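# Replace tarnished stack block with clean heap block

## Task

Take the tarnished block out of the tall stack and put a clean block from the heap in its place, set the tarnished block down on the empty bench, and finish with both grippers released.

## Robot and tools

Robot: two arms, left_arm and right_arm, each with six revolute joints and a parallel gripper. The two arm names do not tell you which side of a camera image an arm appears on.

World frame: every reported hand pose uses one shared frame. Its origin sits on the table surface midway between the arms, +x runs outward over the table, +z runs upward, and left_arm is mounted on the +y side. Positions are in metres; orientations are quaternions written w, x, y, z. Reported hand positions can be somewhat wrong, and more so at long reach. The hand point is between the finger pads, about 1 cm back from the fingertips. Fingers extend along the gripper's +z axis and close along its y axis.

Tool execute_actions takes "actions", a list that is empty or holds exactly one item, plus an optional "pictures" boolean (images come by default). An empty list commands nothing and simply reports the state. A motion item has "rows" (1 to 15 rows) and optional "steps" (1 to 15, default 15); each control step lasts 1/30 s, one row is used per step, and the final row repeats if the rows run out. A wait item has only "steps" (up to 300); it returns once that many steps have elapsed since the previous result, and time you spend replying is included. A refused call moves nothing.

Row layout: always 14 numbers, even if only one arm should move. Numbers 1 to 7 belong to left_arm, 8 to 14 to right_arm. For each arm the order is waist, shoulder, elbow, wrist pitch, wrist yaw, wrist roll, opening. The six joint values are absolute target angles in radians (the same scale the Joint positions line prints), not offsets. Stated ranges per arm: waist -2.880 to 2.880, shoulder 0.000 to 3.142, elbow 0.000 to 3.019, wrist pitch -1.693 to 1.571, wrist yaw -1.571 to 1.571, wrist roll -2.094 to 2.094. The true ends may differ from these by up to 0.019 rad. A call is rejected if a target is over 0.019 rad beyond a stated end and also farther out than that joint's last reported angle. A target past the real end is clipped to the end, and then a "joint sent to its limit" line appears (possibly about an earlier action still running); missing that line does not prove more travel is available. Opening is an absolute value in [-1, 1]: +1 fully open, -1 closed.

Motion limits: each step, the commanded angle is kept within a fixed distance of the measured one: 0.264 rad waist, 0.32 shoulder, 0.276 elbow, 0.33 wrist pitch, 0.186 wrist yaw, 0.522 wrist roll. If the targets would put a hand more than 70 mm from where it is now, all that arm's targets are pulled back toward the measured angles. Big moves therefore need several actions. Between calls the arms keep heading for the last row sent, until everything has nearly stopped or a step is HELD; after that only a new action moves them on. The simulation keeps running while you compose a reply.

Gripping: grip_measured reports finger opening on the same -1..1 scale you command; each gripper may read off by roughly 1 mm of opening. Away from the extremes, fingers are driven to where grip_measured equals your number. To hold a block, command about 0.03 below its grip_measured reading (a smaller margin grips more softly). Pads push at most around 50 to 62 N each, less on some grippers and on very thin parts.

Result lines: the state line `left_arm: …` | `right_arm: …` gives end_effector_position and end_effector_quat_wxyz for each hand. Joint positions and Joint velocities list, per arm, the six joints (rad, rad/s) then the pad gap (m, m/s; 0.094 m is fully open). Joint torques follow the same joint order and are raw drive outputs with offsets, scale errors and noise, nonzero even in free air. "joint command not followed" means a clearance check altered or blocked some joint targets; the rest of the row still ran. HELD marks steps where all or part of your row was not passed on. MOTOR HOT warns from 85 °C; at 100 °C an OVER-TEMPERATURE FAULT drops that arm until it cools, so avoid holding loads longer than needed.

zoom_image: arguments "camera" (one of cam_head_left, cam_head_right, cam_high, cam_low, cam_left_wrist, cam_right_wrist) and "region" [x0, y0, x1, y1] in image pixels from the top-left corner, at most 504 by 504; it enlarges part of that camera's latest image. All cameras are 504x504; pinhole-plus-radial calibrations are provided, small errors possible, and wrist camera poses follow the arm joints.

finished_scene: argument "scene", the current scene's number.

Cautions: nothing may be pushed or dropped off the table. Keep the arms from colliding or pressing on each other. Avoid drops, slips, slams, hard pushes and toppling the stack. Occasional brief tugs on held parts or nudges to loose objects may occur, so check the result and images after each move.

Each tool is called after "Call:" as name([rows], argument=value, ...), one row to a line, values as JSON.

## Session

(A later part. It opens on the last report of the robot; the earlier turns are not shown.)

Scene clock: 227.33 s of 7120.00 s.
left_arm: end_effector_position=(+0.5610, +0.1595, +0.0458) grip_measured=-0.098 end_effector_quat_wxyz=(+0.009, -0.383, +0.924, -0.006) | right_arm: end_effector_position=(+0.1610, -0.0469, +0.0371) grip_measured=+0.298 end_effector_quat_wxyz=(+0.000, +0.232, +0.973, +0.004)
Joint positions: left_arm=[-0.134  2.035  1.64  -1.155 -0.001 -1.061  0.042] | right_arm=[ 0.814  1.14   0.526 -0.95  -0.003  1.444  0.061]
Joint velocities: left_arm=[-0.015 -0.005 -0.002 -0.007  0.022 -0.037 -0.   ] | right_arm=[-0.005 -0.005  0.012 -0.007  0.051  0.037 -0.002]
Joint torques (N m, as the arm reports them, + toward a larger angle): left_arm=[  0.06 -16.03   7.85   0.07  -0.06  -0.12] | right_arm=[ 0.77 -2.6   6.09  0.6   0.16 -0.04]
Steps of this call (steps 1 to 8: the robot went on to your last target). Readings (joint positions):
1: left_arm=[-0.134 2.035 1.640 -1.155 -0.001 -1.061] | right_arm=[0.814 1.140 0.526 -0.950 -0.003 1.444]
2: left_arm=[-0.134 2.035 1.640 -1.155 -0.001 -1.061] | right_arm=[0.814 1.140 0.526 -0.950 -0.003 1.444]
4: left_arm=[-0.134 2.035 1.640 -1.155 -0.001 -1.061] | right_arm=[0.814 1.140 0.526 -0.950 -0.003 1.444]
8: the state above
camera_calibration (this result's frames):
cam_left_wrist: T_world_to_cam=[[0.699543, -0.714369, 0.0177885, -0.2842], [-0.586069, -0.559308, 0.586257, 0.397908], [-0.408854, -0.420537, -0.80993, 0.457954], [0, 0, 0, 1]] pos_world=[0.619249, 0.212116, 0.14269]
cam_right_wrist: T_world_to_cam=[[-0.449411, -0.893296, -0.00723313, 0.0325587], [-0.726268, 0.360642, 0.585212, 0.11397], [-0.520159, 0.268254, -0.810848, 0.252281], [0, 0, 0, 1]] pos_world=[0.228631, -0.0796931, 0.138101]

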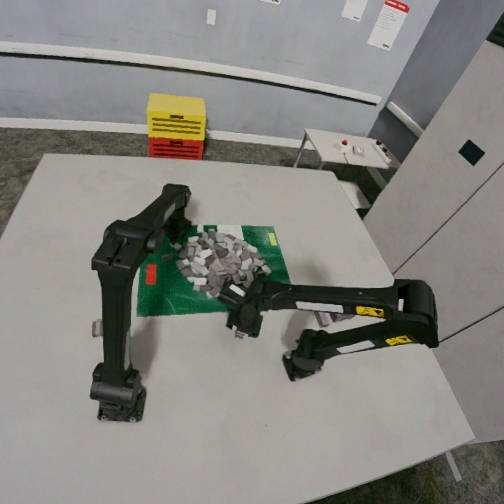

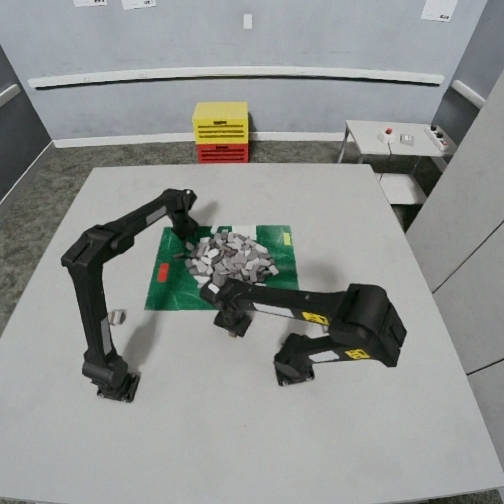

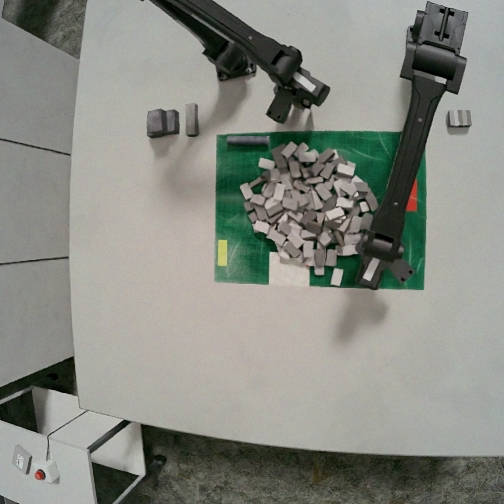

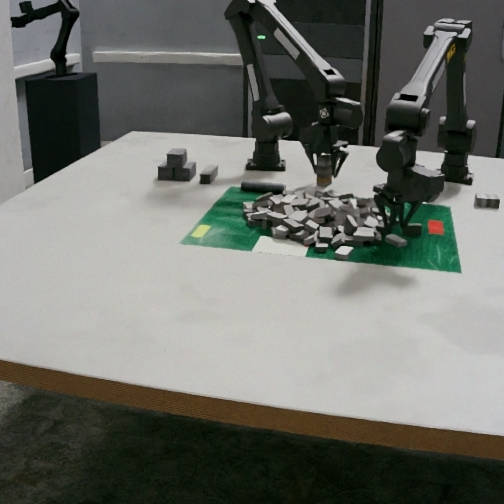

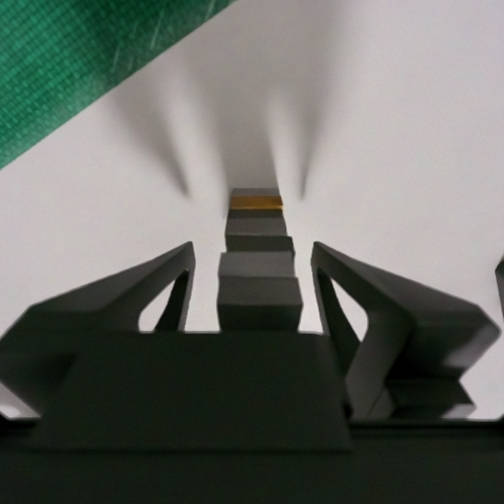

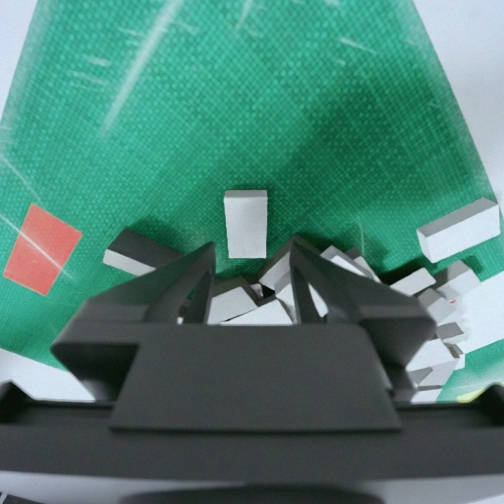

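Call:
zoom_image(camera="cam_low", region=[295, 135, 355, 195])

Call:
zoom_image(camera="cam_left_wrist", region=[170, 170, 340, 340])

Call:
zoom_image(camera="cam_right_wrist", region=[190, 170, 310, 290])

Call:
zoom_image(camera="cam_low", region=[365, 190, 435, 260])

Region (295, 135, 355, 195) of cam_low's 504x504 image, scaled by 8.400, with more detail than that image has.

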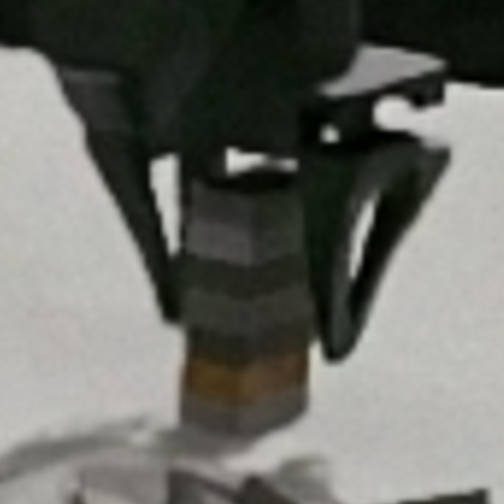

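Region (170, 170, 340, 340) of cam_left_wrist's 504x504 image, scaled by 2.965, with more detail than that image has.

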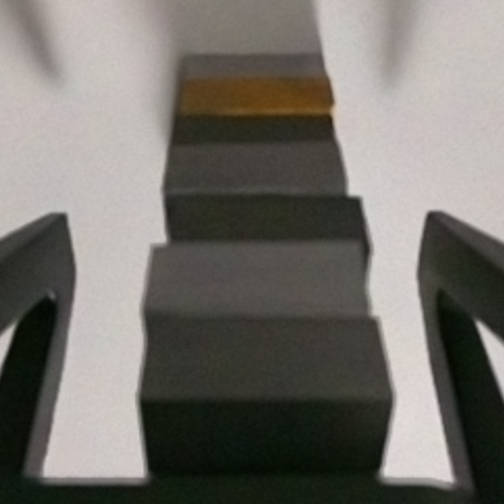

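Region (190, 170, 310, 290) of cam_right_wrist's 504x504 image, scaled by 4.200, with more detail than that image has.

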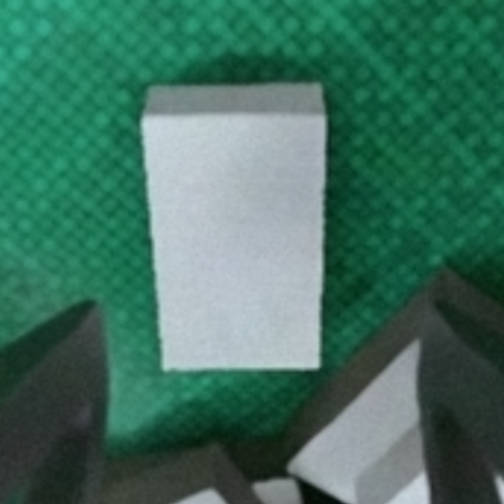

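Region (365, 190, 435, 260) of cam_low's 504x504 image, scaled by 7.200, with more detail than that image has.

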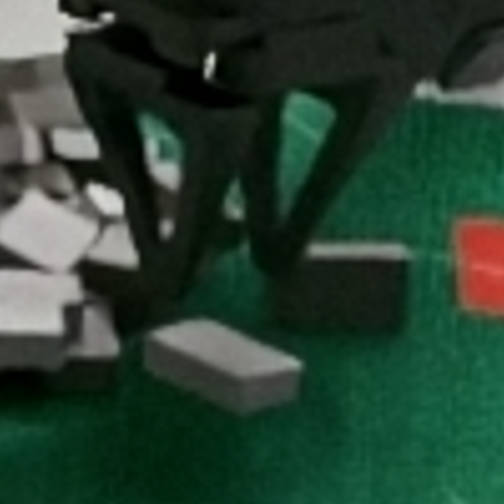

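Call:
execute_actions([
  {"rows": [[-0.1355,2.056,1.638,-1.145,0,-1.0734,-0.1,0.822,1.15,0.509,-0.938,0,1.436,0.25],[-0.1355,2.06,1.632,-1.145,0,-1.0734,-0.1,0.822,1.153,0.505,-0.935,0,1.436,0.25],[-0.1355,2.063,1.627,-1.145,0,-1.0734,-0.1,0.822,1.156,0.502,-0.931,0,1.436,0.2],[-0.1355,2.066,1.623,-1.142,0,-1.0734,-0.1,0.822,1.159,0.5,-0.927,0,1.436,0.2],[-0.1355,2.069,1.62,-1.138,0,-1.0734,-0.1,0.822,1.162,0.498,-0.923,0,1.436,0.15],[-0.1355,2.072,1.618,-1.134,0,-1.0734,-0.1,0.822,1.165,0.496,-0.919,0,1.436,0.15],[-0.1355,2.075,1.618,-1.13,0,-1.0734,-0.1,0.822,1.168,0.495,-0.915,0,1.436,0.1],[-0.1355,2.077,1.618,-1.125,0,-1.0734,-0.1,0.822,1.171,0.494,-0.911,0,1.436,0.1],[-0.1355,2.079,1.618,-1.12,0,-1.0734,-0.1,0.822,1.174,0.493,-0.907,0,1.436,0.05],[-0.1355,2.081,1.618,-1.115,0,-1.0734,-0.1,0.822,1.177,0.492,-0.903,0,1.436,0.05],[-0.1355,2.083,1.618,-1.11,0,-1.0734,-0.1,0.822,1.179,0.4918,-0.899,0,1.436,0.0],[-0.1355,2.084,1.618,-1.106,0,-1.0734,-0.1,0.822,1.1805,0.4918,-0.895,0,1.436,0.0],[-0.1355,2.085,1.618,-1.103,0,-1.0734,-0.1,0.822,1.1814,0.4918,-0.893,0,1.436,0.0],[-0.1355,2.085,1.618,-1.1,0,-1.0734,-0.1,0.822,1.1814,0.4918,-0.8911,0,1.436,0.0]], "steps": 15},
], pictures=false)

Call:
execute_actions([
  {"steps": 12},
])

Scene clock: 253.57 s of 7120.00 s.
left_arm: end_effector_position=(+0.5592, +0.1600, +0.0218) grip_measured=-0.098 end_effector_quat_wxyz=(+0.005, -0.383, +0.924, -0.003) | right_arm: end_effector_position=(+0.1606, -0.0474, +0.0248) grip_measured=+0.002 end_effector_quat_wxyz=(-0.000, +0.232, +0.973, +0.003)
Joint positions: left_arm=[-0.134  2.063  1.618 -1.114 -0.001 -1.061  0.042] | right_arm=[ 0.814  1.169  0.507 -0.903 -0.003  1.444  0.047]
Joint velocities: left_arm=[ 0.015  0.054 -0.007  0.061 -0.022  0.037 -0.   ] | right_arm=[-0.015  0.005 -0.007  0.037  0.007 -0.095 -0.001]
Joint torques (N m, as the arm reports them, + toward a larger angle): left_arm=[ -0.05 -16.18   7.46   0.11  -0.06  -0.14] | right_arm=[ 0.78 -2.42  5.54  0.57  0.16 -0.04]
Steps of this call (steps 1 to 15: the robot went on to your last target; steps 16 to 90: nothing new was sent; then 22.73 s passed at rest; steps 91 to 105: all 15 steps of this action). Readings (joint positions):
91: left_arm=[-0.134 2.035 1.640 -1.155 -0.001 -1.061] | right_arm=[0.814 1.140 0.526 -0.949 -0.003 1.444]
92: left_arm=[-0.134 2.035 1.640 -1.154 -0.001 -1.061] | right_arm=[0.814 1.140 0.525 -0.948 -0.003 1.444]
94: left_arm=[-0.134 2.035 1.635 -1.153 -0.001 -1.061] | right_arm=[0.814 1.140 0.523 -0.942 -0.003 1.444]
98: left_arm=[-0.134 2.040 1.621 -1.144 -0.001 -1.061] | right_arm=[0.814 1.148 0.513 -0.928 -0.003 1.444]
105: the state above

Scene clock: 253.97 s of 7120.00 s.
left_arm: end_effector_position=(+0.5597, +0.1599, +0.0204) grip_measured=-0.098 end_effector_quat_wxyz=(+0.006, -0.383, +0.924, -0.004) | right_arm: end_effector_position=(+0.1610, -0.0468, +0.0249) grip_measured=+0.002 end_effector_quat_wxyz=(+0.000, +0.232, +0.973, +0.004)
Joint positions: left_arm=[-0.134  2.065  1.617 -1.11  -0.001 -1.061  0.042] | right_arm=[ 0.814  1.169  0.507 -0.9   -0.003  1.444  0.047]
Joint velocities: left_arm=[-0.005  0.015 -0.007 -0.007 -0.037 -0.066 -0.   ] | right_arm=[-0.015 -0.005 -0.002 -0.002  0.022  0.022  0.001]
Joint torques (N m, as the arm reports them, + toward a larger angle): left_arm=[ -0.09 -15.75   7.5    0.08  -0.05  -0.15] | right_arm=[ 0.78 -2.48  5.69  0.56  0.17 -0.04]
Steps of this call (steps 1 to 12: the robot went on to your last target). Readings (joint positions):
1: left_arm=[-0.134 2.064 1.618 -1.112 -0.001 -1.061] | right_arm=[0.814 1.169 0.507 -0.902 -0.003 1.444]
2: left_arm=[-0.134 2.065 1.617 -1.111 -0.001 -1.061] | right_arm=[0.814 1.169 0.507 -0.901 -0.003 1.444]
4: left_arm=[-0.134 2.065 1.617 -1.110 -0.001 -1.061] | right_arm=[0.814 1.169 0.507 -0.900 -0.003 1.444]
8: left_arm=[-0.134 2.065 1.617 -1.110 -0.001 -1.061] | right_arm=[0.814 1.169 0.507 -0.900 -0.003 1.444]
12: the state above
camera_calibration (this result's frames):
cam_left_wrist: T_world_to_cam=[[0.699654, -0.7144, 0.0108373, -0.28253], [-0.581538, -0.560591, 0.589535, 0.409872], [-0.415089, -0.418773, -0.80767, 0.440168], [0, 0, 0, 1]] pos_world=[0.618738, 0.212261, 0.116938]
cam_right_wrist: T_world_to_cam=[[-0.449069, -0.893465, -0.00761205, 0.0325225], [-0.726532, 0.36018, 0.585168, 0.121185], [-0.520085, 0.268311, -0.810877, 0.24233], [0, 0, 0, 1]] pos_world=[0.228682, -0.0796104, 0.125834]

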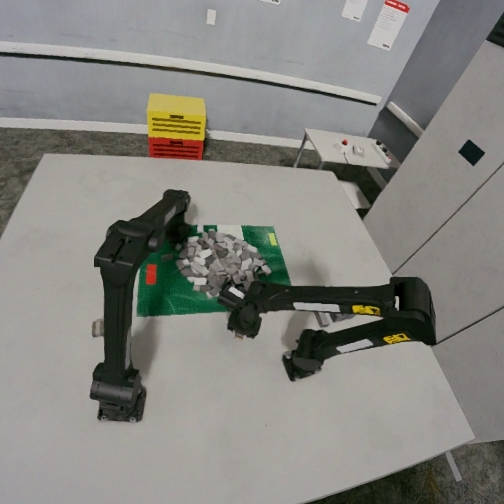

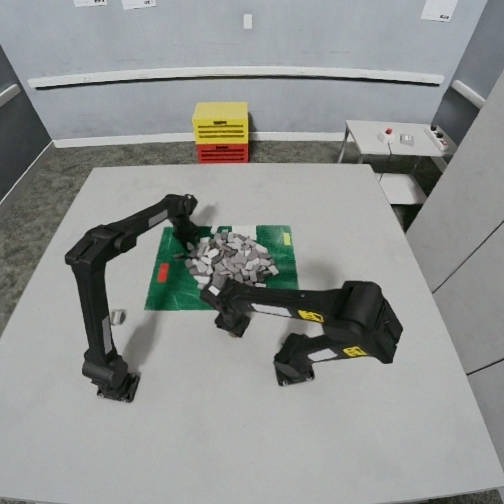

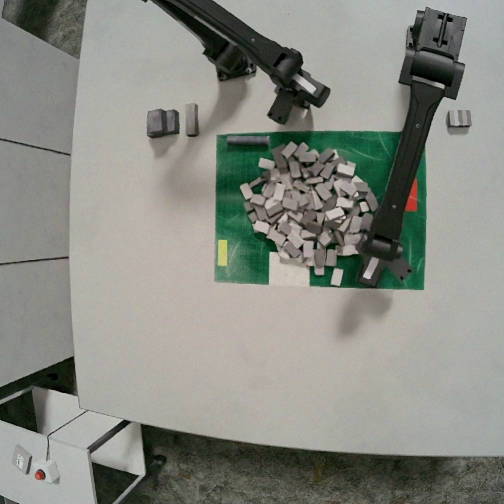

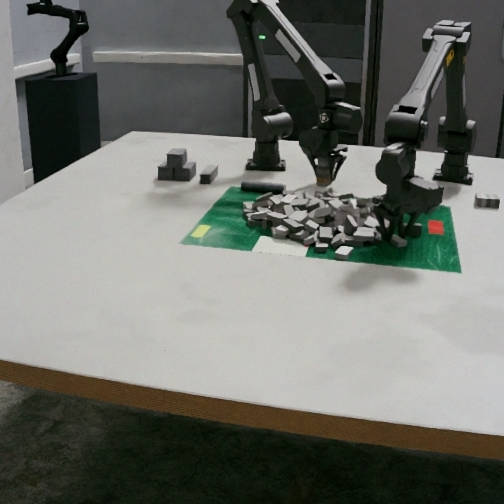

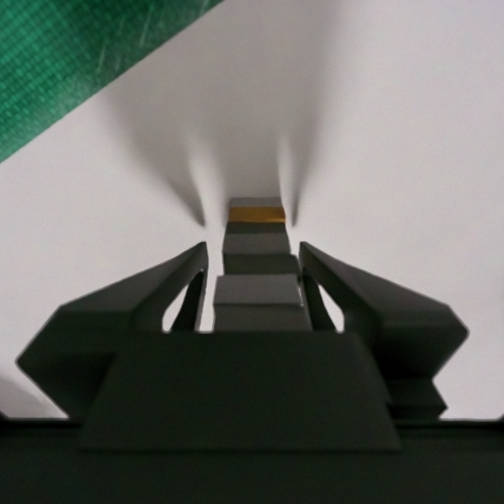

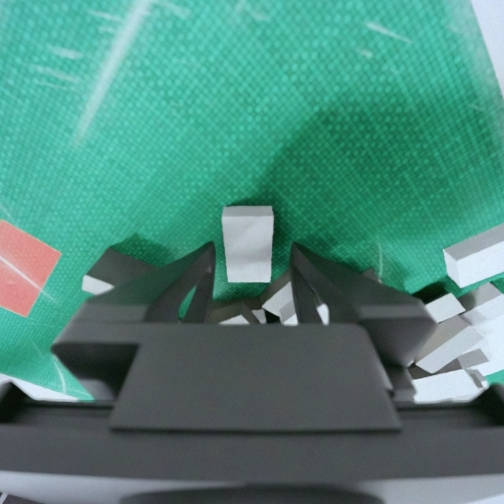

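Call:
zoom_image(camera="cam_low", region=[300, 145, 350, 195])

Call:
zoom_image(camera="cam_low", region=[370, 200, 430, 260])

Call:
zoom_image(camera="cam_head_left", region=[215, 300, 275, 360])

Region (300, 145, 350, 195) of cam_low's 504x504 image, scaled by 10.080, with more detail than that image has.

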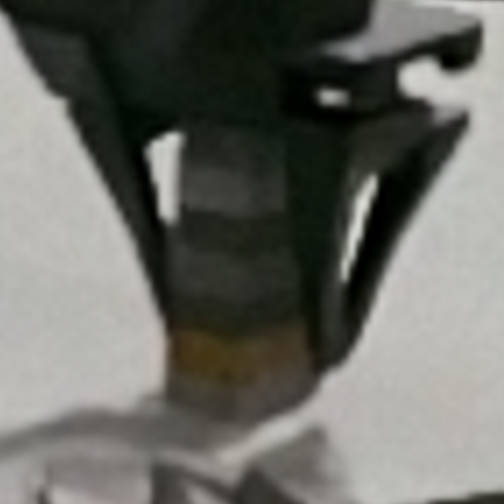

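Region (370, 200, 430, 260) of cam_low's 504x504 image, scaled by 8.400, with more detail than that image has.

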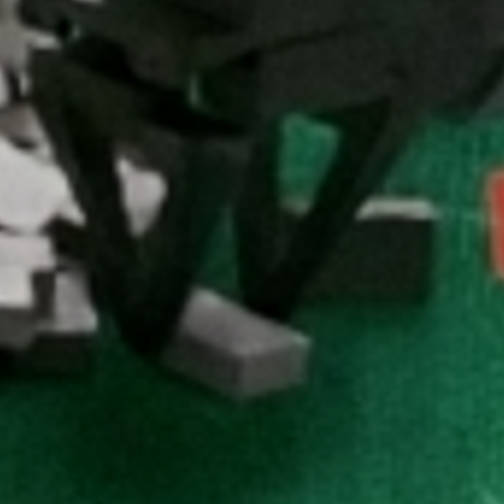

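Region (215, 300, 275, 360) of cam_head_left's 504x504 image, scaled by 8.400, with more detail than that image has.

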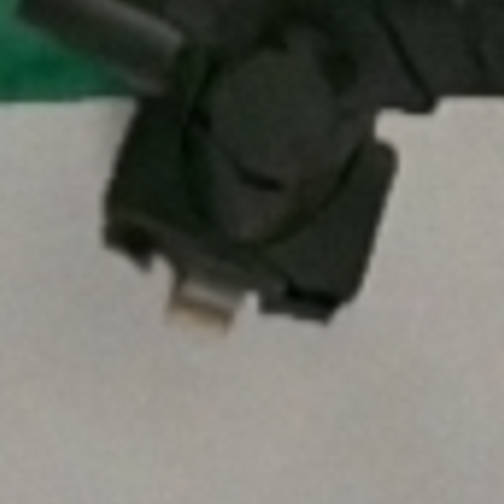

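Call:
execute_actions([
  {"rows": [[-0.1355,2.085,1.614,-1.099,0,-1.0734,-0.1,0.822,1.1814,0.4918,-0.9,0,1.436,-0.03],[-0.1355,2.085,1.61,-1.097,0,-1.0734,-0.1,0.822,1.1814,0.4918,-0.908,0,1.436,-0.06],[-0.1355,2.085,1.607,-1.095,0,-1.0734,-0.1,0.822,1.1814,0.4918,-0.912,0,1.436,-0.09],[-0.1355,2.085,1.604,-1.093,0,-1.0734,-0.1,0.822,1.1814,0.4918,-0.915,0,1.436,-0.12],[-0.1355,2.085,1.602,-1.091,0,-1.0734,-0.1,0.822,1.1814,0.4918,-0.915,0,1.436,-0.15],[-0.1355,2.085,1.6,-1.089,0,-1.0734,-0.12,0.822,1.1814,0.4918,-0.915,0,1.436,-0.18],[-0.1355,2.085,1.6,-1.087,0,-1.0734,-0.14,0.822,1.1814,0.4918,-0.915,0,1.436,-0.21],[-0.1355,2.085,1.6,-1.085,0,-1.0734,-0.16,0.822,1.1814,0.4918,-0.915,0,1.436,-0.24],[-0.1355,2.085,1.6,-1.0835,0,-1.0734,-0.18,0.822,1.1814,0.4918,-0.915,0,1.436,-0.26],[-0.1355,2.085,1.6,-1.0835,0,-1.0734,-0.2,0.822,1.1814,0.4918,-0.915,0,1.436,-0.28],[-0.1355,2.085,1.6,-1.0835,0,-1.0734,-0.22,0.822,1.1814,0.4918,-0.915,0,1.436,-0.3],[-0.1355,2.085,1.6,-1.0835,0,-1.0734,-0.24,0.822,1.1814,0.4918,-0.915,0,1.436,-0.31],[-0.1355,2.085,1.6,-1.0835,0,-1.0734,-0.26,0.822,1.1814,0.4918,-0.915,0,1.436,-0.32],[-0.1355,2.085,1.6,-1.0835,0,-1.0734,-0.28,0.822,1.1814,0.4918,-0.915,0,1.436,-0.33],[-0.1355,2.085,1.6,-1.0835,0,-1.0734,-0.3,0.822,1.1814,0.4918,-0.915,0,1.436,-0.34]], "steps": 15},
], pictures=false)

Call:
execute_actions([
  {"rows": [[-0.1355,2.085,1.6,-1.0835,0,-1.0734,-0.32,0.822,1.1814,0.4918,-0.915,0,1.436,-0.355],[-0.1355,2.085,1.6,-1.0835,0,-1.0734,-0.34,0.822,1.1814,0.4918,-0.915,0,1.436,-0.37],[-0.1355,2.085,1.6,-1.0835,0,-1.0734,-0.36,0.822,1.1814,0.4918,-0.915,0,1.436,-0.385],[-0.1355,2.085,1.6,-1.0835,0,-1.0734,-0.38,0.822,1.1814,0.4918,-0.915,0,1.436,-0.4],[-0.1355,2.085,1.6,-1.0835,0,-1.0734,-0.4,0.822,1.1814,0.4918,-0.915,0,1.436,-0.412],[-0.1355,2.085,1.6,-1.0835,0,-1.0734,-0.415,0.822,1.1814,0.4918,-0.915,0,1.436,-0.424],[-0.1355,2.085,1.6,-1.0835,0,-1.0734,-0.43,0.822,1.1814,0.4918,-0.915,0,1.436,-0.436],[-0.1355,2.085,1.6,-1.0835,0,-1.0734,-0.445,0.822,1.1814,0.4918,-0.915,0,1.436,-0.448],[-0.1355,2.085,1.6,-1.0835,0,-1.0734,-0.46,0.822,1.1814,0.4918,-0.915,0,1.436,-0.46],[-0.1355,2.085,1.6,-1.0835,0,-1.0734,-0.472,0.822,1.1814,0.4918,-0.915,0,1.436,-0.472],[-0.1355,2.085,1.6,-1.0835,0,-1.0734,-0.484,0.822,1.1814,0.4918,-0.915,0,1.436,-0.484],[-0.1355,2.085,1.6,-1.0835,0,-1.0734,-0.496,0.822,1.1814,0.4918,-0.915,0,1.436,-0.496],[-0.1355,2.085,1.6,-1.0835,0,-1.0734,-0.51,0.822,1.1814,0.4918,-0.915,0,1.436,-0.51]], "steps": 15},
])

Scene clock: 273.37 s of 7120.00 s.
left_arm: end_effector_position=(+0.5564, +0.1608, +0.0143) grip_measured=-0.289 end_effector_quat_wxyz=(+0.005, -0.383, +0.924, -0.003) | right_arm: end_effector_position=(+0.1602, -0.0480, +0.0248) grip_measured=-0.334 end_effector_quat_wxyz=(-0.001, +0.232, +0.973, +0.001)
Joint positions: left_arm=[-0.134  2.065  1.599 -1.093 -0.001 -1.061  0.033] | right_arm=[ 0.814  1.169  0.507 -0.906 -0.003  1.444  0.031]
Joint velocities: left_arm=[-0.024 -0.024 -0.007 -0.007 -0.037  0.022 -0.02 ] | right_arm=[-0.005 -0.015 -0.017 -0.007  0.022  0.022 -0.009]
Joint torques (N m, as the arm reports them, + toward a larger angle): left_arm=[  0.21 -15.72   7.43   0.16  -0.07  -0.14] | right_arm=[ 0.76 -2.51  5.64 -0.02  0.16 -0.03]
Steps of this call (steps 1 to 15: the robot went on to your last target; steps 16 to 90: nothing new was sent; then 15.90 s passed at rest; steps 91 to 105: all 15 steps of this action). Readings (joint positions):
91: left_arm=[-0.134 2.065 1.617 -1.110 -0.001 -1.061] | right_arm=[0.814 1.169 0.507 -0.900 -0.003 1.444]
92: left_arm=[-0.134 2.065 1.616 -1.109 -0.001 -1.061] | right_arm=[0.814 1.169 0.507 -0.900 -0.003 1.444]
94: left_arm=[-0.134 2.065 1.613 -1.105 -0.001 -1.061] | right_arm=[0.814 1.169 0.507 -0.902 -0.003 1.444]
98: left_arm=[-0.134 2.065 1.601 -1.099 -0.001 -1.061] | right_arm=[0.814 1.169 0.507 -0.906 -0.003 1.444]
105: the state above

Scene clock: 273.87 s of 7120.00 s.
left_arm: end_effector_position=(+0.5566, +0.1608, +0.0143) grip_measured=-0.480 end_effector_quat_wxyz=(+0.005, -0.383, +0.924, -0.003) | right_arm: end_effector_position=(+0.1598, -0.0487, +0.0247) grip_measured=-0.485 end_effector_quat_wxyz=(-0.001, +0.232, +0.973, -0.001)
Joint positions: left_arm=[-0.134  2.065  1.599 -1.093 -0.001 -1.061  0.024] | right_arm=[ 0.814  1.17   0.507 -0.909 -0.002  1.443  0.024]
Joint velocities: left_arm=[ 0.005  0.015 -0.012  0.007 -0.037  0.007  0.001] | right_arm=[-0.015 -0.005 -0.007 -0.007 -0.037 -0.037  0.001]
Joint torques (N m, as the arm reports them, + toward a larger angle): left_arm=[  0.1  -15.81   7.39   0.02  -0.07  -0.15] | right_arm=[ 0.73 -3.13  5.62  0.14  0.16 -0.02]
Steps of this call (steps 1 to 15: all 15 steps of this action). Readings (joint positions):
1: left_arm=[-0.134 2.065 1.599 -1.093 -0.001 -1.061] | right_arm=[0.814 1.169 0.507 -0.906 -0.003 1.444]
2: left_arm=[-0.134 2.065 1.599 -1.093 -0.001 -1.061] | right_arm=[0.814 1.169 0.507 -0.906 -0.003 1.444]
4: left_arm=[-0.134 2.065 1.599 -1.093 -0.001 -1.061] | right_arm=[0.814 1.169 0.507 -0.906 -0.003 1.444]
8: left_arm=[-0.134 2.065 1.599 -1.093 -0.001 -1.061] | right_arm=[0.814 1.169 0.507 -0.908 -0.003 1.444]
15: the state above
camera_calibration (this result's frames):
cam_left_wrist: T_world_to_cam=[[0.699661, -0.714402, 0.0101752, -0.279674], [-0.581105, -0.560713, 0.589846, 0.411965], [-0.415681, -0.418605, -0.807452, 0.434586], [0, 0, 0, 1]] pos_world=[0.615721, 0.213115, 0.110757]
cam_right_wrist: T_world_to_cam=[[-0.448402, -0.893829, 0.00226984, 0.0298324], [-0.723735, 0.36456, 0.585921, 0.120829], [-0.524541, 0.261085, -0.810365, 0.242414], [0, 0, 0, 1]] pos_world=[0.227982, -0.0806753, 0.12558]

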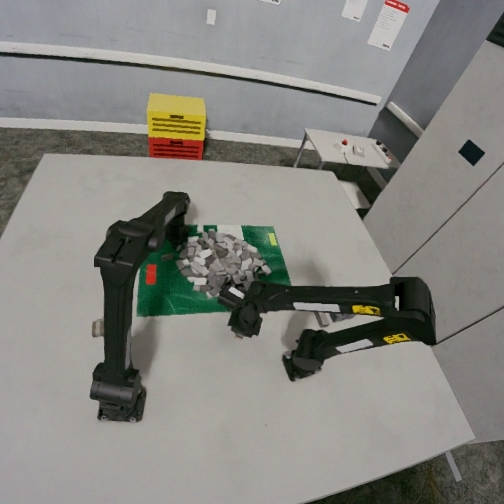

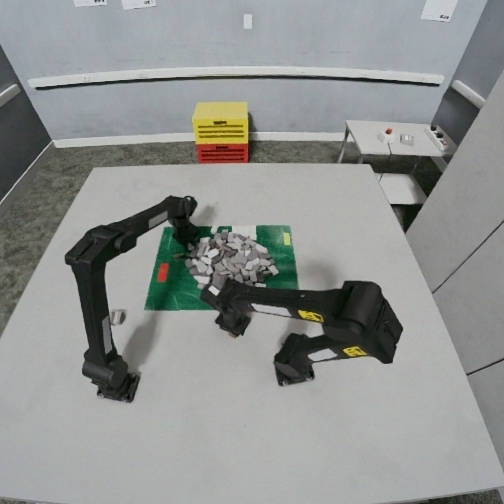

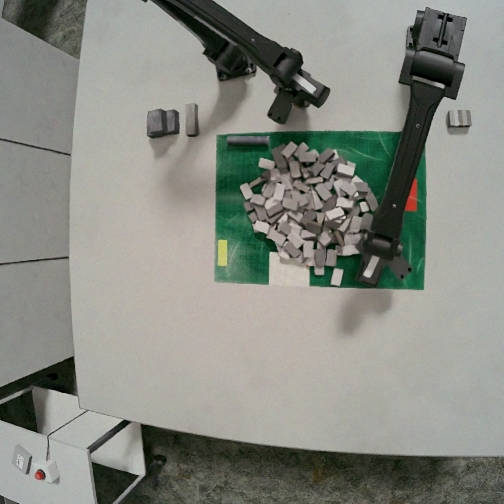

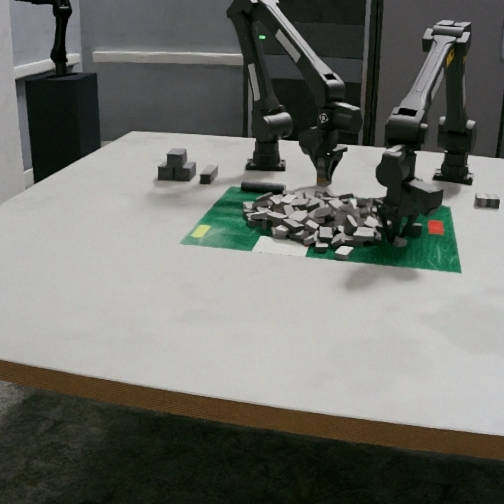

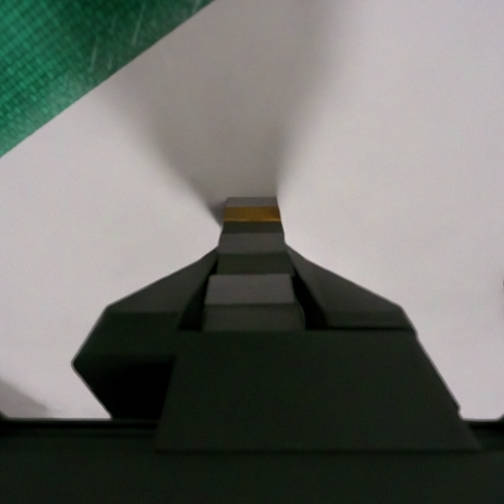

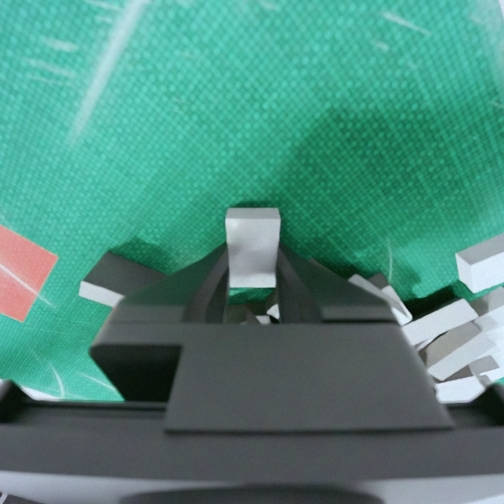

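Call:
zoom_image(camera="cam_low", region=[305, 152, 345, 192])

Call:
zoom_image(camera="cam_low", region=[375, 210, 420, 255])

Call:
zoom_image(camera="cam_left_wrist", region=[180, 185, 330, 335])

Region (305, 152, 345, 192) of cam_low's 504x504 image, scaled by 12.600, with more detail than that image has.

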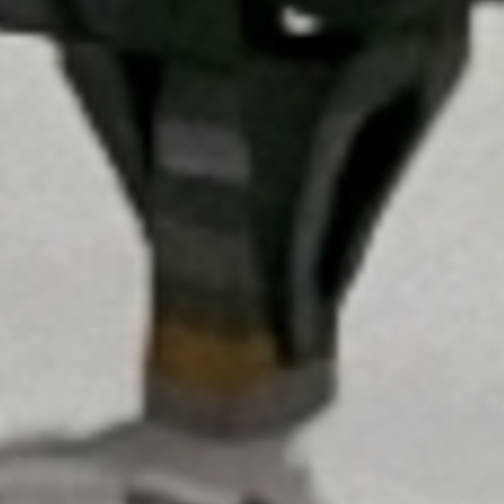

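Region (375, 210, 420, 255) of cam_low's 504x504 image, scaled by 11.200, with more detail than that image has.

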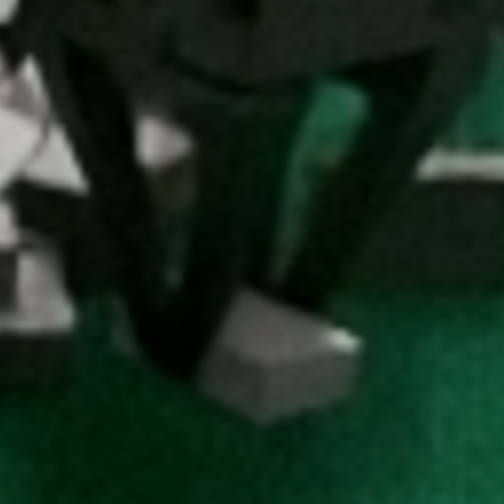

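Region (180, 185, 330, 335) of cam_left_wrist's 504x504 image, scaled by 3.360, with more detail than that image has.

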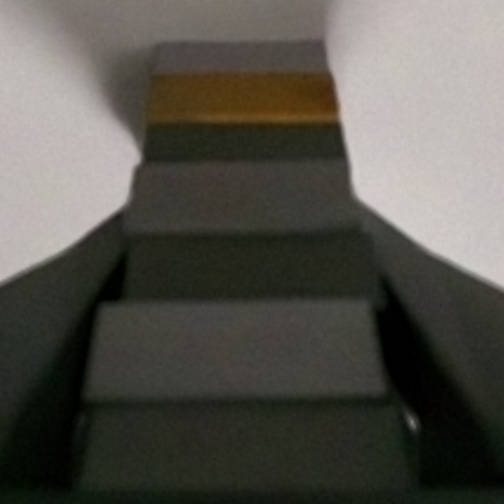

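Call:
execute_actions([
  {"rows": [[-0.1355,2.068,1.615,-1.0835,0,-1.0734,-0.512,0.822,1.172,0.503,-0.915,0,1.436,-0.52],[-0.1355,2.052,1.629,-1.088,0,-1.0734,-0.512,0.822,1.163,0.513,-0.915,0,1.436,-0.52],[-0.1355,2.04,1.64,-1.093,0,-1.0734,-0.512,0.822,1.156,0.521,-0.915,0,1.436,-0.52],[-0.1355,2.032,1.648,-1.098,0,-1.0734,-0.512,0.822,1.15,0.527,-0.916,0,1.436,-0.52],[-0.1355,2.026,1.656,-1.105,0,-1.0734,-0.512,0.822,1.145,0.532,-0.918,0,1.436,-0.52],[-0.1355,2.02,1.664,-1.115,0,-1.0734,-0.512,0.822,1.14,0.536,-0.922,0,1.436,-0.52],[-0.1355,2.014,1.672,-1.128,0,-1.0734,-0.512,0.822,1.135,0.54,-0.928,0,1.436,-0.52],[-0.1355,2.008,1.68,-1.143,0,-1.0734,-0.512,0.822,1.13,0.544,-0.936,0,1.436,-0.52],[-0.1355,2.002,1.688,-1.159,0,-1.0734,-0.512,0.822,1.125,0.548,-0.945,0,1.436,-0.52],[-0.1355,1.997,1.696,-1.175,0,-1.0734,-0.512,0.822,1.12,0.552,-0.954,0,1.436,-0.52],[-0.1355,1.992,1.704,-1.191,0,-1.0734,-0.512,0.822,1.115,0.556,-0.964,0,1.436,-0.52],[-0.1355,1.987,1.712,-1.207,0,-1.0734,-0.512,0.822,1.11,0.56,-0.974,0,1.436,-0.52],[-0.1355,1.982,1.72,-1.223,0,-1.0734,-0.512,0.822,1.106,0.564,-0.984,0,1.436,-0.52],[-0.1355,1.977,1.728,-1.239,0,-1.0734,-0.512,0.822,1.102,0.568,-0.994,0,1.436,-0.52],[-0.1355,1.972,1.736,-1.255,0,-1.0734,-0.512,0.822,1.098,0.572,-1.003,0,1.436,-0.52]], "steps": 15},
], pictures=false)

Call:
execute_actions([
  {"rows": [[-0.138,1.962,1.742,-1.27,0,-1.069,-0.512,0.822,1.094,0.576,-1.012,0,1.436,-0.52],[-0.144,1.949,1.744,-1.283,0,-1.06,-0.512,0.822,1.091,0.579,-1.02,0,1.436,-0.52],[-0.151,1.932,1.74,-1.295,0,-1.05,-0.512,0.822,1.088,0.582,-1.027,0,1.436,-0.52],[-0.159,1.912,1.728,-1.305,0,-1.037,-0.512,0.822,1.086,0.584,-1.032,0,1.436,-0.52],[-0.168,1.888,1.708,-1.312,0,-1.021,-0.512,0.822,1.085,0.584,-1.034,0,1.436,-0.52],[-0.179,1.86,1.68,-1.316,0,-1.004,-0.512,0.822,1.085,0.584,-1.034,0,1.436,-0.52],[-0.19,1.832,1.646,-1.318,0,-0.987,-0.512,0.822,1.085,0.584,-1.034,0,1.436,-0.52],[-0.201,1.804,1.61,-1.318,0,-0.969,-0.512,0.822,1.085,0.584,-1.034,0,1.436,-0.52],[-0.212,1.775,1.574,-1.316,0,-0.952,-0.512,0.822,1.085,0.584,-1.034,0,1.436,-0.52],[-0.223,1.747,1.538,-1.312,0,-0.935,-0.512,0.822,1.085,0.584,-1.034,0,1.436,-0.52],[-0.234,1.719,1.502,-1.307,0,-0.917,-0.512,0.822,1.085,0.584,-1.034,0,1.436,-0.52],[-0.245,1.691,1.466,-1.301,0,-0.9,-0.512,0.822,1.085,0.584,-1.034,0,1.436,-0.52],[-0.256,1.663,1.43,-1.295,0,-0.883,-0.512,0.822,1.085,0.584,-1.034,0,1.436,-0.52],[-0.267,1.635,1.394,-1.288,0,-0.865,-0.512,0.822,1.085,0.584,-1.034,0,1.436,-0.52],[-0.278,1.607,1.358,-1.281,0,-0.848,-0.512,0.822,1.085,0.584,-1.034,0,1.436,-0.52]], "steps": 15},
], pictures=false)

Call:
execute_actions([
  {"rows": [[-0.289,1.579,1.322,-1.274,0,-0.831,-0.512,0.822,1.085,0.584,-1.034,0,1.436,-0.52],[-0.3,1.551,1.286,-1.267,0,-0.813,-0.512,0.822,1.085,0.584,-1.034,0,1.436,-0.52],[-0.311,1.523,1.25,-1.259,0,-0.796,-0.512,0.822,1.085,0.584,-1.034,0,1.436,-0.52],[-0.322,1.495,1.214,-1.251,0,-0.779,-0.512,0.822,1.085,0.584,-1.034,0,1.436,-0.52],[-0.333,1.467,1.178,-1.243,0,-0.761,-0.512,0.822,1.085,0.584,-1.034,0,1.436,-0.52],[-0.344,1.439,1.142,-1.235,0,-0.744,-0.512,0.822,1.085,0.584,-1.034,0,1.436,-0.52],[-0.355,1.411,1.106,-1.227,0,-0.727,-0.512,0.822,1.085,0.584,-1.034,0,1.436,-0.52],[-0.366,1.383,1.07,-1.219,0,-0.709,-0.512,0.822,1.085,0.584,-1.034,0,1.436,-0.52],[-0.377,1.357,1.034,-1.21,0,-0.692,-0.512,0.822,1.085,0.584,-1.034,0,1.436,-0.52],[-0.387,1.333,1.0,-1.201,0,-0.677,-0.512,0.822,1.085,0.584,-1.034,0,1.436,-0.52],[-0.395,1.312,0.968,-1.192,0,-0.664,-0.512,0.822,1.085,0.584,-1.034,0,1.436,-0.52],[-0.402,1.295,0.94,-1.184,0,-0.654,-0.512,0.822,1.085,0.584,-1.034,0,1.436,-0.52],[-0.407,1.282,0.918,-1.177,0,-0.646,-0.512,0.822,1.085,0.584,-1.034,0,1.436,-0.52],[-0.41,1.274,0.903,-1.172,0,-0.641,-0.512,0.822,1.085,0.584,-1.034,0,1.436,-0.52],[-0.41,1.27,0.895,-1.168,0,-0.635,-0.512,0.822,1.085,0.584,-1.034,0,1.436,-0.52]], "steps": 15},
])

Scene clock: 307.17 s of 7120.00 s.
left_arm: end_effector_position=(+0.5518, +0.1621, +0.0447) grip_measured=-0.480 end_effector_quat_wxyz=(-0.012, -0.383, +0.924, +0.010) | right_arm: end_effector_position=(+0.1529, -0.0589, +0.0329) grip_measured=-0.485 end_effector_quat_wxyz=(-0.006, +0.232, +0.973, -0.013)
Joint positions: left_arm=[-0.134  2.045  1.653 -1.211 -0.001 -1.061  0.024] | right_arm=[ 0.814  1.132  0.507 -0.975 -0.002  1.443  0.024]
Joint velocities: left_arm=[-0.015 -0.161  0.198 -0.452  0.022 -0.066 -0.   ] | right_arm=[ 0.015 -0.181 -0.012 -0.281 -0.022 -0.007  0.   ]
Joint torques (N m, as the arm reports them, + toward a larger angle): left_arm=[ -0.06 -21.23  11.73  -0.47  -0.05  -0.12] | right_arm=[ 0.76 -4.44 11.1  -0.19  0.14 -0.02]
Steps of this call (steps 1 to 15: the robot went on to your last target; steps 16 to 90: nothing new was sent; then 29.80 s passed at rest; steps 91 to 105: all 15 steps of this action). Readings (joint positions):
91: left_arm=[-0.134 2.065 1.599 -1.093 -0.001 -1.061] | right_arm=[0.814 1.170 0.507 -0.909 -0.002 1.443]
92: left_arm=[-0.134 2.065 1.599 -1.093 -0.001 -1.061] | right_arm=[0.814 1.170 0.507 -0.909 -0.002 1.443]
94: left_arm=[-0.134 2.065 1.599 -1.093 -0.001 -1.061] | right_arm=[0.814 1.169 0.507 -0.909 -0.002 1.443]
98: left_arm=[-0.134 2.065 1.608 -1.114 -0.001 -1.061] | right_arm=[0.814 1.165 0.507 -0.916 -0.002 1.443]
105: the state above

Scene clock: 307.67 s of 7120.00 s.
left_arm: end_effector_position=(+0.4436, +0.1404, +0.1505) grip_measured=-0.480 end_effector_quat_wxyz=(+0.004, -0.275, +0.961, -0.002) | right_arm: end_effector_position=(+0.1475, -0.0669, +0.0382) grip_measured=-0.485 end_effector_quat_wxyz=(-0.011, +0.232, +0.972, -0.025)
Joint positions: left_arm=[-0.234  1.691  1.421 -1.292 -0.001 -0.933  0.024] | right_arm=[ 0.814  1.108  0.507 -1.024 -0.002  1.443  0.024]
Joint velocities: left_arm=[-0.571 -1.197 -1.096  0.002 -0.007  0.447  0.   ] | right_arm=[-0.024 -0.015 -0.002  0.022  0.007 -0.081 -0.   ]
Joint torques (N m, as the arm reports them, + toward a larger angle): left_arm=[ -0.57 -13.91   8.04   0.02  -0.06   0.12] | right_arm=[ 0.8  -4.31 12.01 -0.14  0.15 -0.02]
Steps of this call (steps 1 to 15: all 15 steps of this action). Readings (joint positions):
1: left_arm=[-0.134 2.040 1.660 -1.225 -0.001 -1.061] | right_arm=[0.814 1.127 0.507 -0.985 -0.002 1.443]
2: left_arm=[-0.134 2.033 1.666 -1.239 -0.001 -1.061] | right_arm=[0.814 1.122 0.507 -0.993 -0.002 1.443]
4: left_arm=[-0.134 2.014 1.669 -1.262 -0.001 -1.060] | right_arm=[0.814 1.114 0.507 -1.009 -0.002 1.443]
8: left_arm=[-0.144 1.949 1.653 -1.290 -0.001 -1.035] | right_arm=[0.814 1.108 0.507 -1.024 -0.002 1.443]
15: the state above

Scene clock: 308.17 s of 7120.00 s.
left_arm: end_effector_position=(+0.2605, +0.1543, +0.1201) grip_measured=-0.480 end_effector_quat_wxyz=(-0.009, -0.077, +0.997, +0.006) | right_arm: end_effector_position=(+0.1475, -0.0669, +0.0382) grip_measured=-0.485 end_effector_quat_wxyz=(-0.011, +0.232, +0.972, -0.025)
Joint positions: left_arm=[-0.396  1.303  0.905 -1.195  0.    -0.692  0.024] | right_arm=[ 0.814  1.108  0.507 -1.024 -0.002  1.443  0.024]
Joint velocities: left_arm=[-0.161 -0.347 -0.54   0.095  0.022  0.3   -0.   ] | right_arm=[ 0.005  0.005  0.002  0.002 -0.007 -0.007  0.   ]
Joint torques (N m, as the arm reports them, + toward a larger angle): left_arm=[-0.19 -7.64  9.18  0.34 -0.06  0.15] | right_arm=[ 0.79 -4.34 12.03 -0.17  0.14 -0.02]
Steps of this call (steps 1 to 15: all 15 steps of this action). Readings (joint positions):
1: left_arm=[-0.254 1.652 1.383 -1.290 -0.001 -0.916] | right_arm=[0.814 1.108 0.507 -1.024 -0.002 1.443]
2: left_arm=[-0.273 1.615 1.347 -1.287 -0.001 -0.898] | right_arm=[0.814 1.108 0.507 -1.024 -0.002 1.443]
4: left_arm=[-0.306 1.549 1.278 -1.275 0.000 -0.864] | right_arm=[0.814 1.108 0.507 -1.024 -0.002 1.443]
8: left_arm=[-0.347 1.441 1.133 -1.243 0.000 -0.794] | right_arm=[0.814 1.108 0.507 -1.024 -0.002 1.443]
15: the state above
camera_calibration (this result's frames):
cam_left_wrist: T_world_to_cam=[[0.142665, -0.989678, -0.013585, 0.112287], [-0.783876, -0.121356, 0.608942, 0.156603], [-0.604305, -0.0762255, -0.793098, 0.388873], [0, 0, 0, 1]] pos_world=[0.341736, 0.159775, 0.214578]
cam_right_wrist: T_world_to_cam=[[-0.447576, -0.892611, 0.054058, 0.00600977], [-0.706477, 0.39001, 0.590578, 0.109597], [-0.54824, 0.226138, -0.805168, 0.252604], [0, 0, 0, 1]] pos_world=[0.218605, -0.0945028, 0.138338]

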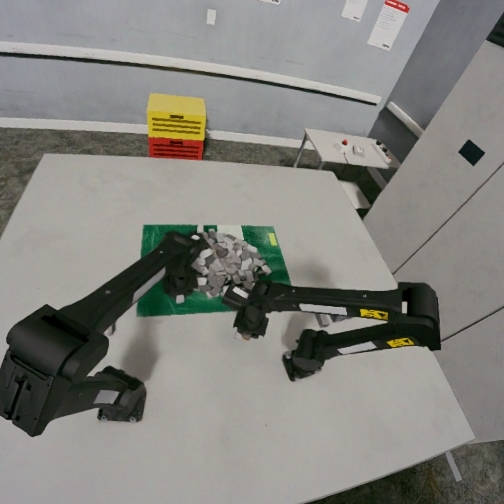

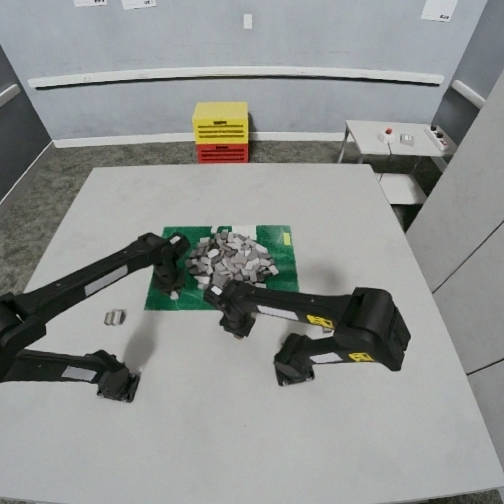

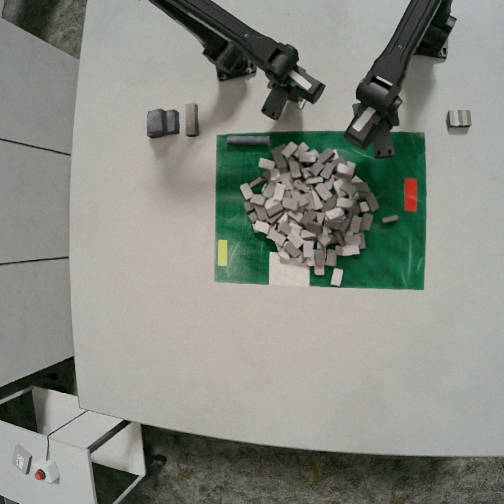

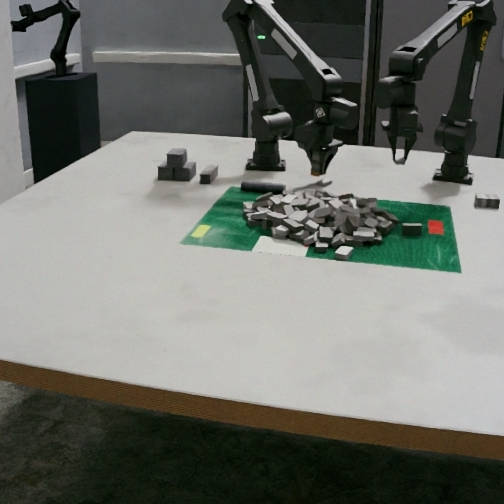

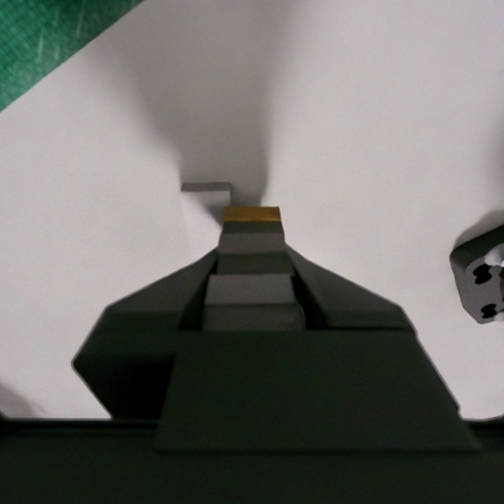

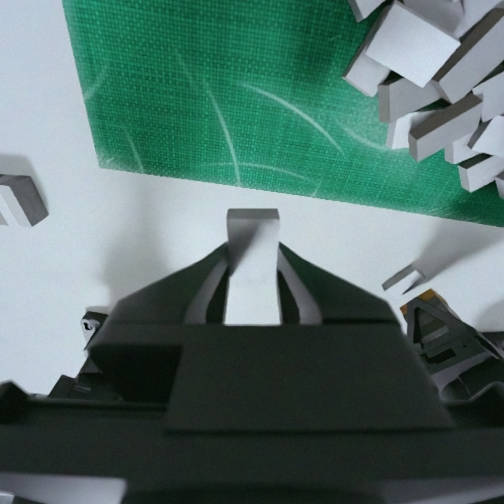

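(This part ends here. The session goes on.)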